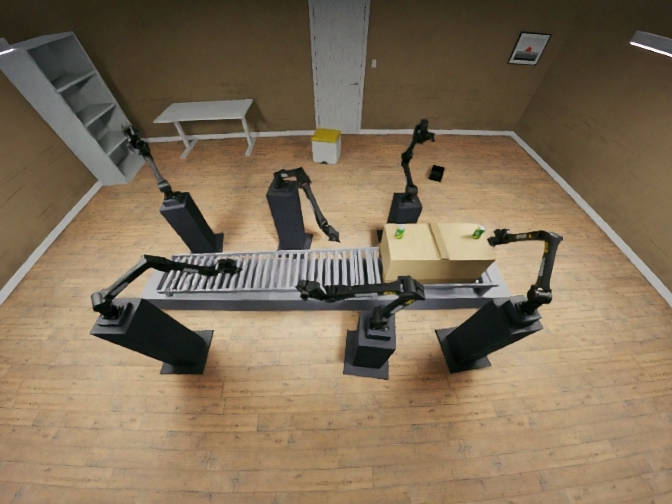

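Extend arm1 gradually as it pushes.

Emit:
{"method": "execute_actions", "body": {"actions": [{"arm1":{"joints":{"joint1_rad":-0.26,"joint3_rad":1.7,"joint2_rad":2.52}}}], "cameras": []}}

Emit:
{"method": "execute_actions", "body": {"actions": [{"arm1":{"joints":{"joint1_rad":-0.17,"joint3_rad":1.8,"joint2_rad":2.57}}}], "cameras": []}}

Emit:
{"method": "execute_actions", "body": {"actions": [{"arm1":{"joints":{"joint1_rad":-0.08,"joint3_rad":1.9,"joint2_rad":2.62}}}], "cameras": []}}

Emit:
{"method": "execute_actions", "body": {"actions": [{"arm1":{"joints":{"joint1_rad":0.0}}}], "cameras": ["arm1_cam_wrist","arm5_cam_wrist","cam_high"]}}

Scene clock: 13.67 s.
Motor temperatures (°C, as the motors report them): arm1=[26 32 30 29 28 29] | arm2=[27 28 32 29 28 26] | arm3=[29 34 31 27 29 29] | arm4=[28 26 29 28 29 27] | arm5=[29 34 32 28 29 29] | arm6=[27 29 28 28 27 28]
arm1.joint_positions: joint1_rad=-0.268 joint2_rad=+2.494 joint3_rad=+1.648 joint4_rad=-0.305 joint5_rad=-0.796 joint6_rad=-0.005 gripper_m=+0.000
arm1.joint_status: all done
arm1.hand: x=-1.2185 y=-0.0328 z=+0.7927 quat_wxyz=(-0.420, -0.636, -0.641, -0.093) (m; scene frame)
arm2.joint_positions: joint1_rad=+1.599 joint2_rad=+1.204 joint3_rad=+0.900 joint4_rad=-0.099 joint5_rad=+0.399 joint6_rad=-0.013 gripper_m=+0.000
arm2.joint_status: not commanded
arm2.hand: x=+0.2293 y=+0.5465 z=+1.1201 quat_wxyz=(-0.531, -0.157, -0.808, +0.201) (m; scene frame)
arm3.joint_positions: joint1_rad=-0.878 joint2_rad=+2.876 joint3_rad=+1.909 joint4_rad=+0.344 joint5_rad=+0.196 joint6_rad=+0.004 gripper_m=+0.000
arm3.joint_status: not commanded
arm3.hand: x=+0.7812 y=+0.1208 z=+0.6569 quat_wxyz=(-0.073, -0.849, -0.261, +0.453) (m; scene frame)
arm4.joint_positions: joint1_rad=+0.401 joint2_rad=+0.492 joint3_rad=+1.360 joint4_rad=-1.289 joint5_rad=-0.072 joint6_rad=-0.491 gripper_m=+0.095
arm4.joint_status: not commanded
arm4.hand: x=+1.4879 y=-0.5145 z=+1.4003 quat_wxyz=(-0.343, +0.820, -0.170, -0.425) (m; scene frame)
arm5.joint_positions: joint1_rad=+0.875 joint2_rad=+2.596 joint3_rad=+1.643 joint4_rad=+0.098 joint5_rad=-0.398 joint6_rad=-0.016 gripper_m=+0.001
arm5.joint_status: not commanded
arm5.hand: x=-0.0698 y=-0.1293 z=+0.6987 quat_wxyz=(+0.022, +0.871, -0.306, -0.385) (m; scene frame)
arm6.joint_positions: joint1_rad=-0.027 joint2_rad=+0.292 joint3_rad=+1.481 joint4_rad=-1.190 joint5_rad=-0.010 joint6_rad=+0.208 gripper_m=+0.095
arm6.joint_status: not commanded
arm6.hand: x=-0.7982 y=-0.6028 z=+1.3640 quat_wxyz=(-0.441, +0.445, -0.544, -0.558) (m; scene frame)
pictures: none
No camera images: the call's "cameras" was empty. Leave "cameras" out to get every camera's image.

Scene clock: 15.37 s.
Motor temperatures (°C, as the motors report them): arm1=[26 32 30 29 28 29] | arm2=[27 28 32 29 28 26] | arm3=[29 35 31 27 29 29] | arm4=[28 26 30 28 29 27] | arm5=[29 34 32 28 29 29] | arm6=[27 29 28 28 27 28]
arm1.joint_positions: joint1_rad=-0.198 joint2_rad=+2.542 joint3_rad=+1.744 joint4_rad=-0.305 joint5_rad=-0.788 joint6_rad=-0.005 gripper_m=+0.000
arm1.joint_status: all done
arm1.hand: x=-1.1733 y=-0.0611 z=+0.7918 quat_wxyz=(-0.426, -0.606, -0.666, -0.087) (m; scene frame)
arm2.joint_positions: joint1_rad=+1.599 joint2_rad=+1.204 joint3_rad=+0.900 joint4_rad=-0.099 joint5_rad=+0.399 joint6_rad=-0.013 gripper_m=+0.000
arm2.joint_status: not commanded
arm2.hand: x=+0.2293 y=+0.5465 z=+1.1201 quat_wxyz=(-0.531, -0.157, -0.808, +0.201) (m; scene frame)
arm3.joint_positions: joint1_rad=-0.878 joint2_rad=+2.876 joint3_rad=+1.909 joint4_rad=+0.344 joint5_rad=+0.196 joint6_rad=+0.004 gripper_m=+0.000
arm3.joint_status: not commanded
arm3.hand: x=+0.7812 y=+0.1208 z=+0.6569 quat_wxyz=(-0.073, -0.849, -0.261, +0.453) (m; scene frame)
arm4.joint_positions: joint1_rad=+0.401 joint2_rad=+0.492 joint3_rad=+1.360 joint4_rad=-1.289 joint5_rad=-0.072 joint6_rad=-0.491 gripper_m=+0.095
arm4.joint_status: not commanded
arm4.hand: x=+1.4879 y=-0.5145 z=+1.4003 quat_wxyz=(-0.343, +0.820, -0.170, -0.425) (m; scene frame)
arm5.joint_positions: joint1_rad=+0.875 joint2_rad=+2.596 joint3_rad=+1.643 joint4_rad=+0.098 joint5_rad=-0.398 joint6_rad=-0.016 gripper_m=+0.001
arm5.joint_status: not commanded
arm5.hand: x=-0.0698 y=-0.1293 z=+0.6987 quat_wxyz=(+0.022, +0.871, -0.306, -0.385) (m; scene frame)
arm6.joint_positions: joint1_rad=-0.027 joint2_rad=+0.292 joint3_rad=+1.481 joint4_rad=-1.190 joint5_rad=-0.010 joint6_rad=+0.208 gripper_m=+0.095
arm6.joint_status: not commanded
arm6.hand: x=-0.7982 y=-0.6028 z=+1.3640 quat_wxyz=(-0.441, +0.445, -0.544, -0.558) (m; scene frame)
pictures: none
No camera images: the call's "cameras" was empty. Leave "cameras" out to get every camera's image.

Scene clock: 17.23 s.
Motor temperatures (°C, as the motors report them): arm1=[26 32 31 29 28 29] | arm2=[27 28 33 29 28 26] | arm3=[29 35 31 27 29 29] | arm4=[28 26 30 28 29 27] | arm5=[29 34 32 28 29 29] | arm6=[27 29 28 28 27 28]
arm1.joint_positions: joint1_rad=-0.088 joint2_rad=+2.595 joint3_rad=+1.844 joint4_rad=-0.305 joint5_rad=-0.796 joint6_rad=-0.005 gripper_m=+0.000
arm1.joint_status: all done
arm1.hand: x=-1.0913 y=-0.0801 z=+0.7916 quat_wxyz=(-0.436, -0.556, -0.701, -0.096) (m; scene frame)
arm2.joint_positions: joint1_rad=+1.599 joint2_rad=+1.204 joint3_rad=+0.900 joint4_rad=-0.099 joint5_rad=+0.399 joint6_rad=-0.013 gripper_m=+0.000
arm2.joint_status: not commanded
arm2.hand: x=+0.2293 y=+0.5465 z=+1.1201 quat_wxyz=(-0.531, -0.157, -0.808, +0.201) (m; scene frame)
arm3.joint_positions: joint1_rad=-0.878 joint2_rad=+2.876 joint3_rad=+1.909 joint4_rad=+0.344 joint5_rad=+0.196 joint6_rad=+0.004 gripper_m=+0.000
arm3.joint_status: not commanded
arm3.hand: x=+0.7812 y=+0.1208 z=+0.6569 quat_wxyz=(-0.073, -0.849, -0.261, +0.453) (m; scene frame)
arm4.joint_positions: joint1_rad=+0.401 joint2_rad=+0.492 joint3_rad=+1.360 joint4_rad=-1.289 joint5_rad=-0.072 joint6_rad=-0.491 gripper_m=+0.095
arm4.joint_status: not commanded
arm4.hand: x=+1.4879 y=-0.5145 z=+1.4003 quat_wxyz=(-0.343, +0.820, -0.170, -0.425) (m; scene frame)
arm5.joint_positions: joint1_rad=+0.875 joint2_rad=+2.596 joint3_rad=+1.643 joint4_rad=+0.098 joint5_rad=-0.398 joint6_rad=-0.016 gripper_m=+0.001
arm5.joint_status: not commanded
arm5.hand: x=-0.0698 y=-0.1293 z=+0.6987 quat_wxyz=(+0.022, +0.871, -0.306, -0.385) (m; scene frame)
arm6.joint_positions: joint1_rad=-0.027 joint2_rad=+0.292 joint3_rad=+1.481 joint4_rad=-1.190 joint5_rad=-0.010 joint6_rad=+0.208 gripper_m=+0.095
arm6.joint_status: not commanded
arm6.hand: x=-0.7982 y=-0.6028 z=+1.3640 quat_wxyz=(-0.441, +0.445, -0.544, -0.558) (m; scene frame)
pictures: none
No camera images: the call's "cameras" was empty. Leave "cameras" out to get every camera's image.

Scene clock: 18.90 s.
Motor temperatures (°C, as the motors report them): arm1=[26 32 31 29 28 29] | arm2=[27 28 33 29 28 26] | arm3=[29 35 31 27 29 29] | arm4=[28 26 30 28 29 27] | arm5=[29 34 32 28 29 29] | arm6=[27 29 28 28 27 28]
arm1.joint_positions: joint1_rad=-0.032 joint2_rad=+2.595 joint3_rad=+1.846 joint4_rad=-0.305 joint5_rad=-0.788 joint6_rad=-0.005 gripper_m=+0.000
arm1.joint_status: all done
arm1.hand: x=-1.0503 y=-0.0734 z=+0.7917 quat_wxyz=(-0.432, -0.538, -0.717, -0.105) (m; scene frame)
arm2.joint_positions: joint1_rad=+1.599 joint2_rad=+1.204 joint3_rad=+0.900 joint4_rad=-0.099 joint5_rad=+0.399 joint6_rad=-0.013 gripper_m=+0.000
arm2.joint_status: not commanded
arm2.hand: x=+0.2293 y=+0.5465 z=+1.1201 quat_wxyz=(-0.531, -0.157, -0.808, +0.201) (m; scene frame)
arm3.joint_positions: joint1_rad=-0.878 joint2_rad=+2.876 joint3_rad=+1.909 joint4_rad=+0.344 joint5_rad=+0.196 joint6_rad=+0.004 gripper_m=+0.000
arm3.joint_status: not commanded
arm3.hand: x=+0.7812 y=+0.1208 z=+0.6569 quat_wxyz=(-0.073, -0.849, -0.261, +0.453) (m; scene frame)
arm4.joint_positions: joint1_rad=+0.401 joint2_rad=+0.492 joint3_rad=+1.360 joint4_rad=-1.289 joint5_rad=-0.072 joint6_rad=-0.491 gripper_m=+0.095
arm4.joint_status: not commanded
arm4.hand: x=+1.4879 y=-0.5145 z=+1.4003 quat_wxyz=(-0.343, +0.820, -0.170, -0.425) (m; scene frame)
arm5.joint_positions: joint1_rad=+0.875 joint2_rad=+2.596 joint3_rad=+1.643 joint4_rad=+0.098 joint5_rad=-0.398 joint6_rad=-0.016 gripper_m=+0.001
arm5.joint_status: not commanded
arm5.hand: x=-0.0698 y=-0.1293 z=+0.6987 quat_wxyz=(+0.022, +0.871, -0.306, -0.385) (m; scene frame)
arm6.joint_positions: joint1_rad=-0.027 joint2_rad=+0.292 joint3_rad=+1.481 joint4_rad=-1.190 joint5_rad=-0.010 joint6_rad=+0.208 gripper_m=+0.095
arm6.joint_status: not commanded
arm6.hand: x=-0.7982 y=-0.6028 z=+1.3640 quat_wxyz=(-0.441, +0.445, -0.544, -0.558) (m; scene frame)
pictures: arm1_cam_wrist, arm5_cam_wrist, cam_high
camera_calibration (this result's frames):
arm1_cam_wrist: T_world_to_cam=[[-0.680483, -0.398139, -0.615165, -0.255759], [-0.464277, 0.883763, -0.0584039, -0.369989], [0.566913, 0.245864, -0.786232, 1.36125], [0, 0, 0, 1]] pos_world=[-1.11753, -0.109527, 0.891313]
arm5_cam_wrist: T_world_to_cam=[[0.514647, 0.810992, -0.278265, 0.332595], [0.81725, -0.562147, -0.126863, 0.078902], [-0.259311, -0.162122, -0.95209, 0.753252], [0, 0, 0, 1]] pos_world=[-0.0403255, -0.103259, 0.819722]
Images, in order (width x height): arm1_cam_wrist 504x504, arm5_cam_wrist 504x504, cam_high 672x504.

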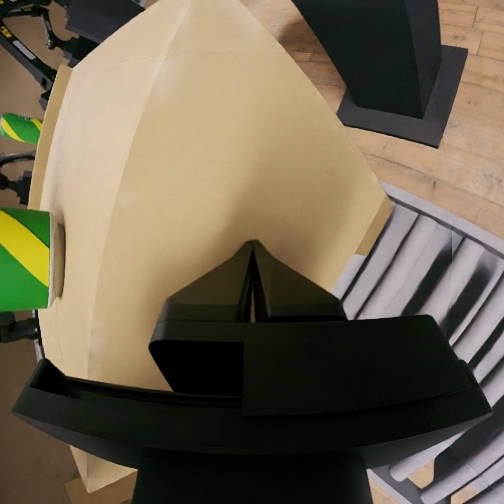

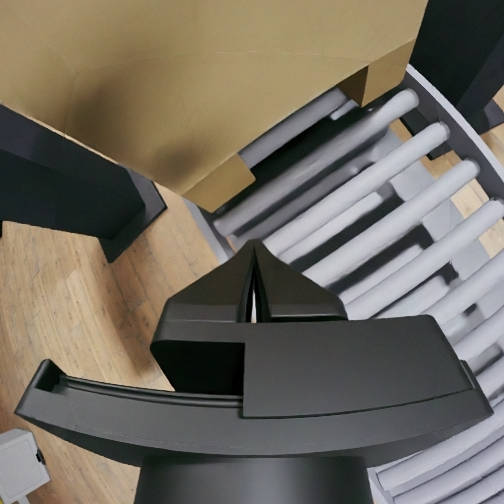

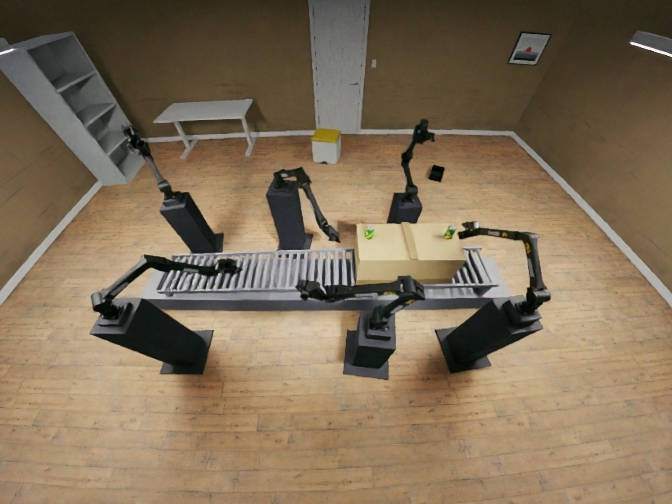

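Emit:
{"method": "execute_actions", "body": {"actions": [{"arm1":{"joints":{"joint1_rad":0.06}}}], "cameras": []}}

Emit:
{"method": "execute_actions", "body": {"actions": [{"arm1":{"joints":{"joint1_rad":0.12}}}], "cameras": []}}

Emit:
{"method": "execute_actions", "body": {"actions": [{"arm1":{"joints":{"joint1_rad":0.18}},"arm5":{"joints":{"joint1_rad":0.84}}}], "cameras": []}}

Emit:
{"method": "execute_actions", "body": {"actions": [{"arm1":{"joints":{"joint1_rad":0.24}},"arm5":{"joints":{"joint1_rad":0.77}}}], "cameras": []}}

Emit:
{"method": "execute_actions", "body": {"actions": [{"arm1":{"joints":{"joint1_rad":0.305}},"arm5":{"joints":{"joint1_rad":0.7}}}], "cameras": ["arm1_cam_wrist","arm5_cam_wrist","cam_high"]}}

Scene clock: 21.47 s.
Motor temperatures (°C, as the motors report them): arm1=[26 32 32 29 28 29] | arm2=[27 28 33 29 28 26] | arm3=[29 36 31 27 29 29] | arm4=[28 26 30 28 29 27] | arm5=[29 35 32 28 29 29] | arm6=[27 29 28 28 27 28]
arm1.joint_positions: joint1_rad=+0.046 joint2_rad=+2.595 joint3_rad=+1.850 joint4_rad=-0.305 joint5_rad=-0.795 joint6_rad=-0.005 gripper_m=+0.000
arm1.joint_status: all done
arm1.hand: x=-0.9913 y=-0.0596 z=+0.7942 quat_wxyz=(-0.430, -0.507, -0.737, -0.122) (m; scene frame)
arm2.joint_positions: joint1_rad=+1.599 joint2_rad=+1.204 joint3_rad=+0.900 joint4_rad=-0.099 joint5_rad=+0.399 joint6_rad=-0.013 gripper_m=+0.000
arm2.joint_status: not commanded
arm2.hand: x=+0.2293 y=+0.5465 z=+1.1201 quat_wxyz=(-0.531, -0.157, -0.808, +0.201) (m; scene frame)
arm3.joint_positions: joint1_rad=-0.878 joint2_rad=+2.876 joint3_rad=+1.909 joint4_rad=+0.344 joint5_rad=+0.196 joint6_rad=+0.004 gripper_m=+0.000
arm3.joint_status: not commanded
arm3.hand: x=+0.7812 y=+0.1208 z=+0.6569 quat_wxyz=(-0.073, -0.849, -0.261, +0.453) (m; scene frame)
arm4.joint_positions: joint1_rad=+0.401 joint2_rad=+0.492 joint3_rad=+1.360 joint4_rad=-1.289 joint5_rad=-0.072 joint6_rad=-0.491 gripper_m=+0.095
arm4.joint_status: not commanded
arm4.hand: x=+1.4879 y=-0.5145 z=+1.4003 quat_wxyz=(-0.343, +0.820, -0.170, -0.425) (m; scene frame)
arm5.joint_positions: joint1_rad=+0.875 joint2_rad=+2.596 joint3_rad=+1.643 joint4_rad=+0.098 joint5_rad=-0.398 joint6_rad=-0.016 gripper_m=+0.001
arm5.joint_status: not commanded
arm5.hand: x=-0.0698 y=-0.1293 z=+0.6987 quat_wxyz=(+0.022, +0.871, -0.306, -0.385) (m; scene frame)
arm6.joint_positions: joint1_rad=-0.027 joint2_rad=+0.292 joint3_rad=+1.481 joint4_rad=-1.190 joint5_rad=-0.010 joint6_rad=+0.208 gripper_m=+0.095
arm6.joint_status: not commanded
arm6.hand: x=-0.7982 y=-0.6028 z=+1.3640 quat_wxyz=(-0.441, +0.445, -0.544, -0.558) (m; scene frame)
pictures: none
No camera images: the call's "cameras" was empty. Leave "cameras" out to get every camera's image.

Scene clock: 23.40 s.
Motor temperatures (°C, as the motors report them): arm1=[26 33 32 29 28 29] | arm2=[27 28 34 29 28 26] | arm3=[29 36 31 27 29 29] | arm4=[28 26 30 28 29 27] | arm5=[29 35 32 28 29 29] | arm6=[27 29 28 28 27 28]
arm1.joint_positions: joint1_rad=+0.100 joint2_rad=+2.595 joint3_rad=+1.852 joint4_rad=-0.305 joint5_rad=-0.793 joint6_rad=-0.005 gripper_m=+0.000
arm1.joint_status: all done
arm1.hand: x=-0.9525 y=-0.0474 z=+0.7947 quat_wxyz=(-0.426, -0.487, -0.751, -0.132) (m; scene frame)
arm2.joint_positions: joint1_rad=+1.599 joint2_rad=+1.204 joint3_rad=+0.900 joint4_rad=-0.099 joint5_rad=+0.399 joint6_rad=-0.013 gripper_m=+0.000
arm2.joint_status: not commanded
arm2.hand: x=+0.2293 y=+0.5465 z=+1.1201 quat_wxyz=(-0.531, -0.157, -0.808, +0.201) (m; scene frame)
arm3.joint_positions: joint1_rad=-0.878 joint2_rad=+2.876 joint3_rad=+1.909 joint4_rad=+0.344 joint5_rad=+0.196 joint6_rad=+0.004 gripper_m=+0.000
arm3.joint_status: not commanded
arm3.hand: x=+0.7812 y=+0.1208 z=+0.6569 quat_wxyz=(-0.073, -0.849, -0.261, +0.453) (m; scene frame)
arm4.joint_positions: joint1_rad=+0.401 joint2_rad=+0.492 joint3_rad=+1.360 joint4_rad=-1.289 joint5_rad=-0.072 joint6_rad=-0.491 gripper_m=+0.095
arm4.joint_status: not commanded
arm4.hand: x=+1.4879 y=-0.5145 z=+1.4003 quat_wxyz=(-0.343, +0.820, -0.170, -0.425) (m; scene frame)
arm5.joint_positions: joint1_rad=+0.875 joint2_rad=+2.596 joint3_rad=+1.643 joint4_rad=+0.098 joint5_rad=-0.398 joint6_rad=-0.016 gripper_m=+0.001
arm5.joint_status: not commanded
arm5.hand: x=-0.0698 y=-0.1293 z=+0.6987 quat_wxyz=(+0.022, +0.871, -0.306, -0.385) (m; scene frame)
arm6.joint_positions: joint1_rad=-0.027 joint2_rad=+0.292 joint3_rad=+1.481 joint4_rad=-1.190 joint5_rad=-0.010 joint6_rad=+0.208 gripper_m=+0.095
arm6.joint_status: not commanded
arm6.hand: x=-0.7982 y=-0.6028 z=+1.3640 quat_wxyz=(-0.441, +0.445, -0.544, -0.558) (m; scene frame)
pictures: none
No camera images: the call's "cameras" was empty. Leave "cameras" out to get every camera's image.

Scene clock: 25.30 s.
Motor temperatures (°C, as the motors report them): arm1=[26 33 32 29 28 29] | arm2=[27 28 34 29 28 26] | arm3=[29 36 32 27 29 29] | arm4=[28 26 30 28 29 27] | arm5=[29 35 32 28 29 29] | arm6=[27 29 28 28 27 28]
arm1.joint_positions: joint1_rad=+0.170 joint2_rad=+2.595 joint3_rad=+1.852 joint4_rad=-0.305 joint5_rad=-0.795 joint6_rad=-0.005 gripper_m=+0.000
arm1.joint_status: all done
arm1.hand: x=-0.9022 y=-0.0270 z=+0.7951 quat_wxyz=(-0.422, -0.460, -0.767, -0.148) (m; scene frame)
arm2.joint_positions: joint1_rad=+1.599 joint2_rad=+1.204 joint3_rad=+0.900 joint4_rad=-0.099 joint5_rad=+0.399 joint6_rad=-0.013 gripper_m=+0.000
arm2.joint_status: not commanded
arm2.hand: x=+0.2293 y=+0.5465 z=+1.1201 quat_wxyz=(-0.531, -0.157, -0.808, +0.201) (m; scene frame)
arm3.joint_positions: joint1_rad=-0.878 joint2_rad=+2.876 joint3_rad=+1.909 joint4_rad=+0.344 joint5_rad=+0.196 joint6_rad=+0.004 gripper_m=+0.000
arm3.joint_status: not commanded
arm3.hand: x=+0.7812 y=+0.1208 z=+0.6569 quat_wxyz=(-0.073, -0.849, -0.261, +0.453) (m; scene frame)
arm4.joint_positions: joint1_rad=+0.401 joint2_rad=+0.492 joint3_rad=+1.360 joint4_rad=-1.289 joint5_rad=-0.072 joint6_rad=-0.491 gripper_m=+0.095
arm4.joint_status: not commanded
arm4.hand: x=+1.4879 y=-0.5145 z=+1.4003 quat_wxyz=(-0.343, +0.820, -0.170, -0.425) (m; scene frame)
arm5.joint_positions: joint1_rad=+0.839 joint2_rad=+2.596 joint3_rad=+1.643 joint4_rad=+0.098 joint5_rad=-0.398 joint6_rad=-0.016 gripper_m=+0.001
arm5.joint_status: all done
arm5.hand: x=-0.0510 y=-0.1101 z=+0.6990 quat_wxyz=(+0.015, +0.865, -0.321, -0.385) (m; scene frame)
arm6.joint_positions: joint1_rad=-0.027 joint2_rad=+0.292 joint3_rad=+1.481 joint4_rad=-1.190 joint5_rad=-0.010 joint6_rad=+0.208 gripper_m=+0.095
arm6.joint_status: not commanded
arm6.hand: x=-0.7982 y=-0.6028 z=+1.3640 quat_wxyz=(-0.441, +0.445, -0.544, -0.558) (m; scene frame)
pictures: none
No camera images: the call's "cameras" was empty. Leave "cameras" out to get every camera's image.

Scene clock: 27.00 s.
Motor temperatures (°C, as the motors report them): arm1=[26 33 32 29 28 29] | arm2=[27 28 34 29 28 26] | arm3=[29 36 32 27 29 29] | arm4=[28 26 30 28 29 27] | arm5=[29 35 32 28 29 29] | arm6=[27 29 28 28 27 28]
arm1.joint_positions: joint1_rad=+0.229 joint2_rad=+2.595 joint3_rad=+1.852 joint4_rad=-0.305 joint5_rad=-0.795 joint6_rad=-0.005 gripper_m=+0.000
arm1.joint_status: all done
arm1.hand: x=-0.8610 y=-0.0072 z=+0.7951 quat_wxyz=(-0.417, -0.437, -0.781, -0.160) (m; scene frame)
arm2.joint_positions: joint1_rad=+1.599 joint2_rad=+1.204 joint3_rad=+0.900 joint4_rad=-0.099 joint5_rad=+0.399 joint6_rad=-0.013 gripper_m=+0.000
arm2.joint_status: not commanded
arm2.hand: x=+0.2293 y=+0.5465 z=+1.1201 quat_wxyz=(-0.531, -0.157, -0.808, +0.201) (m; scene frame)
arm3.joint_positions: joint1_rad=-0.878 joint2_rad=+2.876 joint3_rad=+1.909 joint4_rad=+0.344 joint5_rad=+0.196 joint6_rad=+0.004 gripper_m=+0.000
arm3.joint_status: not commanded
arm3.hand: x=+0.7812 y=+0.1208 z=+0.6569 quat_wxyz=(-0.073, -0.849, -0.261, +0.453) (m; scene frame)
arm4.joint_positions: joint1_rad=+0.401 joint2_rad=+0.492 joint3_rad=+1.360 joint4_rad=-1.289 joint5_rad=-0.072 joint6_rad=-0.491 gripper_m=+0.095
arm4.joint_status: not commanded
arm4.hand: x=+1.4879 y=-0.5145 z=+1.4003 quat_wxyz=(-0.343, +0.820, -0.170, -0.425) (m; scene frame)
arm5.joint_positions: joint1_rad=+0.763 joint2_rad=+2.596 joint3_rad=+1.643 joint4_rad=+0.098 joint5_rad=-0.399 joint6_rad=-0.015 gripper_m=+0.001
arm5.joint_status: all done
arm5.hand: x=-0.0083 y=-0.0710 z=+0.6996 quat_wxyz=(+0.001, +0.852, -0.354, -0.386) (m; scene frame)
arm6.joint_positions: joint1_rad=-0.027 joint2_rad=+0.292 joint3_rad=+1.481 joint4_rad=-1.190 joint5_rad=-0.010 joint6_rad=+0.208 gripper_m=+0.095
arm6.joint_status: not commanded
arm6.hand: x=-0.7982 y=-0.6028 z=+1.3640 quat_wxyz=(-0.441, +0.445, -0.544, -0.558) (m; scene frame)
pictures: none
No camera images: the call's "cameras" was empty. Leave "cameras" out to get every camera's image.

Scene clock: 29.47 s.
Motor temperatures (°C, as the motors report them): arm1=[26 33 33 29 28 29] | arm2=[27 28 34 29 28 26] | arm3=[29 36 32 27 29 29] | arm4=[28 26 31 28 29 27] | arm5=[30 35 33 28 29 29] | arm6=[27 29 28 28 27 28]
arm1.joint_positions: joint1_rad=+0.302 joint2_rad=+2.595 joint3_rad=+1.852 joint4_rad=-0.305 joint5_rad=-0.796 joint6_rad=-0.005 gripper_m=+0.000
arm1.joint_status: all done
arm1.hand: x=-0.8123 y=+0.0199 z=+0.7955 quat_wxyz=(-0.411, -0.408, -0.796, -0.175) (m; scene frame)
arm2.joint_positions: joint1_rad=+1.599 joint2_rad=+1.204 joint3_rad=+0.900 joint4_rad=-0.099 joint5_rad=+0.399 joint6_rad=-0.013 gripper_m=+0.000
arm2.joint_status: not commanded
arm2.hand: x=+0.2293 y=+0.5465 z=+1.1201 quat_wxyz=(-0.531, -0.157, -0.808, +0.201) (m; scene frame)
arm3.joint_positions: joint1_rad=-0.878 joint2_rad=+2.876 joint3_rad=+1.909 joint4_rad=+0.344 joint5_rad=+0.196 joint6_rad=+0.004 gripper_m=+0.000
arm3.joint_status: not commanded
arm3.hand: x=+0.7812 y=+0.1208 z=+0.6569 quat_wxyz=(-0.073, -0.849, -0.261, +0.453) (m; scene frame)
arm4.joint_positions: joint1_rad=+0.401 joint2_rad=+0.492 joint3_rad=+1.360 joint4_rad=-1.289 joint5_rad=-0.072 joint6_rad=-0.491 gripper_m=+0.095
arm4.joint_status: not commanded
arm4.hand: x=+1.4879 y=-0.5145 z=+1.4003 quat_wxyz=(-0.343, +0.820, -0.170, -0.425) (m; scene frame)
arm5.joint_positions: joint1_rad=+0.538 joint2_rad=+2.608 joint3_rad=+1.586 joint4_rad=+0.096 joint5_rad=-0.375 joint6_rad=-0.011 gripper_m=+0.000
arm5.joint_status: joint1_rad off_target (ended at +0.538, target +0.700)
arm5.hand: x=+0.1493 y=-0.0048 z=+0.6708 quat_wxyz=(-0.032, +0.812, -0.465, -0.353) (m; scene frame)
arm6.joint_positions: joint1_rad=-0.027 joint2_rad=+0.292 joint3_rad=+1.481 joint4_rad=-1.190 joint5_rad=-0.010 joint6_rad=+0.208 gripper_m=+0.095
arm6.joint_status: not commanded
arm6.hand: x=-0.7982 y=-0.6028 z=+1.3640 quat_wxyz=(-0.441, +0.445, -0.544, -0.558) (m; scene frame)
pictures: arm1_cam_wrist, arm5_cam_wrist, cam_high
camera_calibration (this result's frames):
arm1_cam_wrist: T_world_to_cam=[[-0.506621, -0.604752, -0.6145, 0.0904862], [-0.730434, 0.679715, -0.0667302, -0.54729], [0.45804, 0.415045, -0.78609, 1.11448], [0, 0, 0, 1]] pos_world=[-0.864395, -0.0358372, 0.895167]
arm5_cam_wrist: T_world_to_cam=[[0.776229, 0.565037, -0.279645, 0.0718016], [0.57437, -0.816689, -0.0558451, -0.0463516], [-0.259938, -0.117271, -0.958478, 0.808269], [0, 0, 0, 1]] pos_world=[0.180988, 0.0163612, 0.792198]
Images, in order (width x height): arm1_cam_wrist 504x504, arm5_cam_wrist 504x504, cam_high 672x504.

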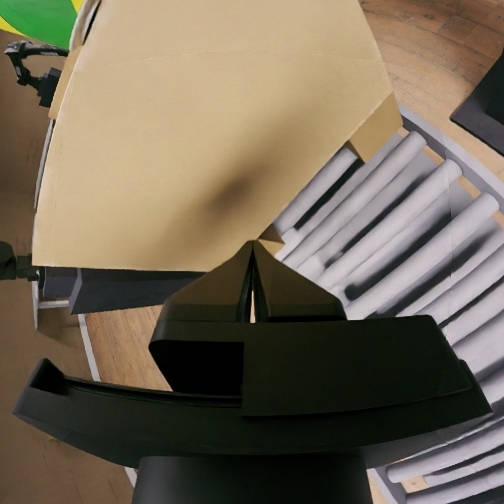

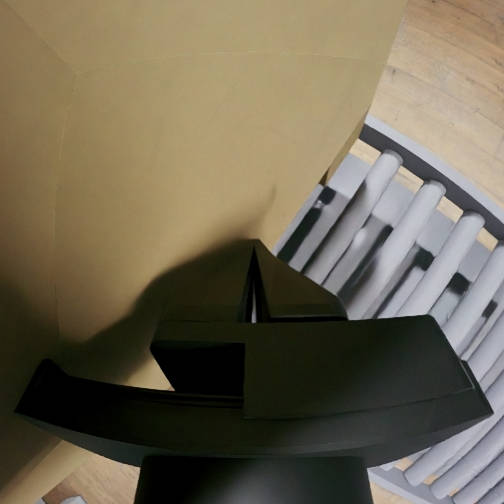

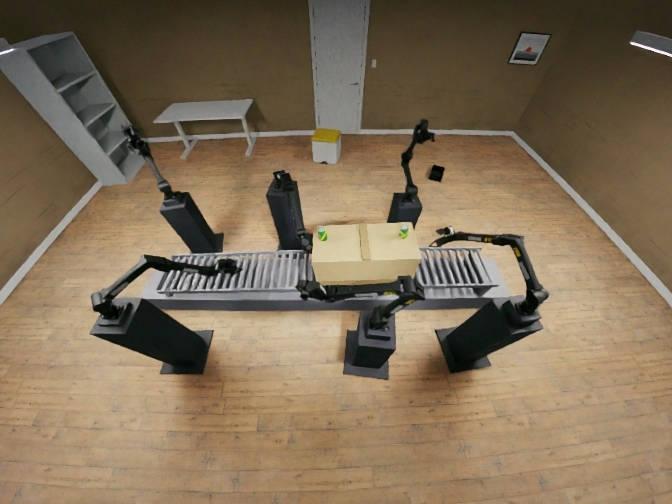

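Heavier; more deflection, so 0.1 steps keep contact.

Emit:
{"method": "execute_actions", "body": {"actions": [{"arm5":{"joints":{"joint1_rad":0.6,"joint4_rad":0.0}}}], "cameras": []}}

Emit:
{"method": "execute_actions", "body": {"actions": [{"arm5":{"joints":{"joint1_rad":0.5,"joint4_rad":-0.1}}}], "cameras": []}}

Emit:
{"method": "execute_actions", "body": {"actions": [{"arm5":{"joints":{"joint1_rad":0.4,"joint4_rad":-0.2}}}], "cameras": []}}

Emit:
{"method": "execute_actions", "body": {"actions": [{"arm5":{"joints":{"joint1_rad":0.3,"joint4_rad":-0.27,"joint3_rad":1.6}}}], "cameras": []}}

Emit:
{"method": "execute_actions", "body": {"actions": [{"arm5":{"joints":{"joint1_rad":0.2}}}], "cameras": []}}

Emit:
{"method": "execute_actions", "body": {"actions": [{"arm5":{"joints":{"joint1_rad":0.1}}}], "cameras": []}}

Emit:
{"method": "execute_actions", "body": {"actions": [{"arm5":{"joints":{"joint1_rad":0.0}}}], "cameras": ["arm3_cam_wrist","arm5_cam_wrist","cam_high"]}}

Scene clock: 32.27 s.
Motor temperatures (°C, as the motors report them): arm1=[26 33 33 29 28 29] | arm2=[27 28 34 29 28 26] | arm3=[29 37 32 27 29 29] | arm4=[28 26 31 28 29 27] | arm5=[30 35 33 28 29 29] | arm6=[27 29 28 28 27 28]
arm1.joint_positions: joint1_rad=+0.302 joint2_rad=+2.595 joint3_rad=+1.852 joint4_rad=-0.305 joint5_rad=-0.796 joint6_rad=-0.005 gripper_m=+0.000
arm1.joint_status: not commanded
arm1.hand: x=-0.8123 y=+0.0199 z=+0.7955 quat_wxyz=(-0.411, -0.408, -0.796, -0.175) (m; scene frame)
arm2.joint_positions: joint1_rad=+1.599 joint2_rad=+1.204 joint3_rad=+0.900 joint4_rad=-0.099 joint5_rad=+0.399 joint6_rad=-0.013 gripper_m=+0.000
arm2.joint_status: not commanded
arm2.hand: x=+0.2293 y=+0.5465 z=+1.1201 quat_wxyz=(-0.531, -0.157, -0.808, +0.201) (m; scene frame)
arm3.joint_positions: joint1_rad=-0.878 joint2_rad=+2.876 joint3_rad=+1.909 joint4_rad=+0.344 joint5_rad=+0.196 joint6_rad=+0.004 gripper_m=+0.000
arm3.joint_status: not commanded
arm3.hand: x=+0.7812 y=+0.1208 z=+0.6569 quat_wxyz=(-0.073, -0.849, -0.261, +0.453) (m; scene frame)
arm4.joint_positions: joint1_rad=+0.401 joint2_rad=+0.492 joint3_rad=+1.360 joint4_rad=-1.289 joint5_rad=-0.072 joint6_rad=-0.491 gripper_m=+0.095
arm4.joint_status: not commanded
arm4.hand: x=+1.4879 y=-0.5145 z=+1.4003 quat_wxyz=(-0.343, +0.820, -0.170, -0.425) (m; scene frame)
arm5.joint_positions: joint1_rad=+0.494 joint2_rad=+2.608 joint3_rad=+1.600 joint4_rad=-0.009 joint5_rad=-0.384 joint6_rad=-0.006 gripper_m=+0.000
arm5.joint_status: joint1_rad time_out (moved -0.043 of +0.062); the others done
arm5.on_its_own: joint1_rad reads +0.494 and still pushes toward +0.600 since a time_out
arm5.hand: x=+0.1809 y=-0.0039 z=+0.6626 quat_wxyz=(-0.009, +0.806, -0.497, -0.321) (m; scene frame)
arm6.joint_positions: joint1_rad=-0.027 joint2_rad=+0.292 joint3_rad=+1.481 joint4_rad=-1.190 joint5_rad=-0.010 joint6_rad=+0.208 gripper_m=+0.095
arm6.joint_status: not commanded
arm6.hand: x=-0.7982 y=-0.6028 z=+1.3640 quat_wxyz=(-0.441, +0.445, -0.544, -0.558) (m; scene frame)
pictures: none
No camera images: the call's "cameras" was empty. Leave "cameras" out to get every camera's image.

not run: a stop came earlier in this reply.

not run: a stop came earlier in this reply.

not run: a stop came earlier in this reply.

not run: a stop came earlier in this reply.

not run: a stop came earlier in this reply.

not run: a stop came earlier in this reply.

Emit:
{"method": "execute_actions", "body": {"actions": [{"arm5":{"joints":{"joint1_rad":0.48,"joint4_rad":-0.1}}}], "cameras": []}}

Emit:
{"method": "execute_actions", "body": {"actions": [{"arm5":{"joints":{"joint1_rad":0.36,"joint4_rad":-0.2}}}], "cameras": []}}

Emit:
{"method": "execute_actions", "body": {"actions": [{"arm5":{"joints":{"joint1_rad":0.24,"joint4_rad":-0.27,"joint3_rad":1.6}}}], "cameras": []}}

Emit:
{"method": "execute_actions", "body": {"actions": [{"arm5":{"joints":{"joint1_rad":0.12}}}], "cameras": []}}

Emit:
{"method": "execute_actions", "body": {"actions": [{"arm5":{"joints":{"joint1_rad":0.0}}}], "cameras": ["arm3_cam_wrist","arm5_cam_wrist","cam_high"]}}

Scene clock: 34.77 s.
Motor temperatures (°C, as the motors report them): arm1=[26 33 33 29 28 29] | arm2=[27 28 35 29 28 26] | arm3=[29 37 32 27 29 29] | arm4=[28 26 31 28 29 27] | arm5=[30 35 33 28 29 29] | arm6=[27 29 28 28 27 28]
arm1.joint_positions: joint1_rad=+0.302 joint2_rad=+2.595 joint3_rad=+1.852 joint4_rad=-0.305 joint5_rad=-0.796 joint6_rad=-0.005 gripper_m=+0.000
arm1.joint_status: not commanded
arm1.hand: x=-0.8123 y=+0.0199 z=+0.7955 quat_wxyz=(-0.411, -0.408, -0.796, -0.175) (m; scene frame)
arm2.joint_positions: joint1_rad=+1.599 joint2_rad=+1.204 joint3_rad=+0.900 joint4_rad=-0.099 joint5_rad=+0.399 joint6_rad=-0.013 gripper_m=+0.000
arm2.joint_status: not commanded
arm2.hand: x=+0.2293 y=+0.5465 z=+1.1201 quat_wxyz=(-0.531, -0.157, -0.808, +0.201) (m; scene frame)
arm3.joint_positions: joint1_rad=-0.878 joint2_rad=+2.876 joint3_rad=+1.909 joint4_rad=+0.344 joint5_rad=+0.196 joint6_rad=+0.004 gripper_m=+0.000
arm3.joint_status: not commanded
arm3.hand: x=+0.7812 y=+0.1208 z=+0.6569 quat_wxyz=(-0.073, -0.849, -0.261, +0.453) (m; scene frame)
arm4.joint_positions: joint1_rad=+0.401 joint2_rad=+0.492 joint3_rad=+1.360 joint4_rad=-1.289 joint5_rad=-0.072 joint6_rad=-0.491 gripper_m=+0.095
arm4.joint_status: not commanded
arm4.hand: x=+1.4879 y=-0.5145 z=+1.4003 quat_wxyz=(-0.343, +0.820, -0.170, -0.425) (m; scene frame)
arm5.joint_positions: joint1_rad=+0.309 joint2_rad=+2.608 joint3_rad=+1.607 joint4_rad=-0.111 joint5_rad=-0.366 joint6_rad=-0.004 gripper_m=+0.000
arm5.joint_status: joint1_rad off_target (ended at +0.308, target +0.480); the others done
arm5.hand: x=+0.3106 y=+0.0246 z=+0.6538 quat_wxyz=(-0.015, +0.759, -0.587, -0.281) (m; scene frame)
arm6.joint_positions: joint1_rad=-0.027 joint2_rad=+0.292 joint3_rad=+1.481 joint4_rad=-1.190 joint5_rad=-0.010 joint6_rad=+0.208 gripper_m=+0.095
arm6.joint_status: not commanded
arm6.hand: x=-0.7982 y=-0.6028 z=+1.3640 quat_wxyz=(-0.441, +0.445, -0.544, -0.558) (m; scene frame)
pictures: none
No camera images: the call's "cameras" was empty. Leave "cameras" out to get every camera's image.

Scene clock: 36.67 s.
Motor temperatures (°C, as the motors report them): arm1=[26 33 33 29 28 29] | arm2=[27 28 35 29 28 26] | arm3=[29 37 32 27 29 29] | arm4=[28 26 31 28 29 27] | arm5=[30 36 33 28 30 29] | arm6=[27 29 28 28 27 28]
arm1.joint_positions: joint1_rad=+0.302 joint2_rad=+2.595 joint3_rad=+1.852 joint4_rad=-0.305 joint5_rad=-0.796 joint6_rad=-0.005 gripper_m=+0.000
arm1.joint_status: not commanded
arm1.hand: x=-0.8123 y=+0.0199 z=+0.7955 quat_wxyz=(-0.411, -0.408, -0.796, -0.175) (m; scene frame)
arm2.joint_positions: joint1_rad=+1.599 joint2_rad=+1.204 joint3_rad=+0.900 joint4_rad=-0.099 joint5_rad=+0.399 joint6_rad=-0.013 gripper_m=+0.000
arm2.joint_status: not commanded
arm2.hand: x=+0.2293 y=+0.5465 z=+1.1201 quat_wxyz=(-0.531, -0.157, -0.808, +0.201) (m; scene frame)
arm3.joint_positions: joint1_rad=-0.878 joint2_rad=+2.876 joint3_rad=+1.909 joint4_rad=+0.344 joint5_rad=+0.196 joint6_rad=+0.004 gripper_m=+0.000
arm3.joint_status: not commanded
arm3.hand: x=+0.7812 y=+0.1208 z=+0.6569 quat_wxyz=(-0.073, -0.849, -0.261, +0.453) (m; scene frame)
arm4.joint_positions: joint1_rad=+0.401 joint2_rad=+0.492 joint3_rad=+1.360 joint4_rad=-1.289 joint5_rad=-0.072 joint6_rad=-0.491 gripper_m=+0.095
arm4.joint_status: not commanded
arm4.hand: x=+1.4879 y=-0.5145 z=+1.4003 quat_wxyz=(-0.343, +0.820, -0.170, -0.425) (m; scene frame)
arm5.joint_positions: joint1_rad=+0.225 joint2_rad=+2.608 joint3_rad=+1.619 joint4_rad=-0.203 joint5_rad=-0.370 joint6_rad=+0.008 gripper_m=+0.000
arm5.joint_status: joint1_rad time_out (moved -0.083 of +0.051); the others done
arm5.on_its_own: joint1_rad reads +0.225 and still pushes toward +0.360 since a time_out
arm5.hand: x=+0.3679 y=+0.0230 z=+0.6495 quat_wxyz=(+0.003, +0.731, -0.633, -0.255) (m; scene frame)
arm6.joint_positions: joint1_rad=-0.027 joint2_rad=+0.292 joint3_rad=+1.481 joint4_rad=-1.190 joint5_rad=-0.010 joint6_rad=+0.208 gripper_m=+0.095
arm6.joint_status: not commanded
arm6.hand: x=-0.7982 y=-0.6028 z=+1.3640 quat_wxyz=(-0.441, +0.445, -0.544, -0.558) (m; scene frame)
pictures: none
No camera images: the call's "cameras" was empty. Leave "cameras" out to get every camera's image.

not run: a stop came earlier in this reply.

not run: a stop came earlier in this reply.

not run: a stop came earlier in this reply.


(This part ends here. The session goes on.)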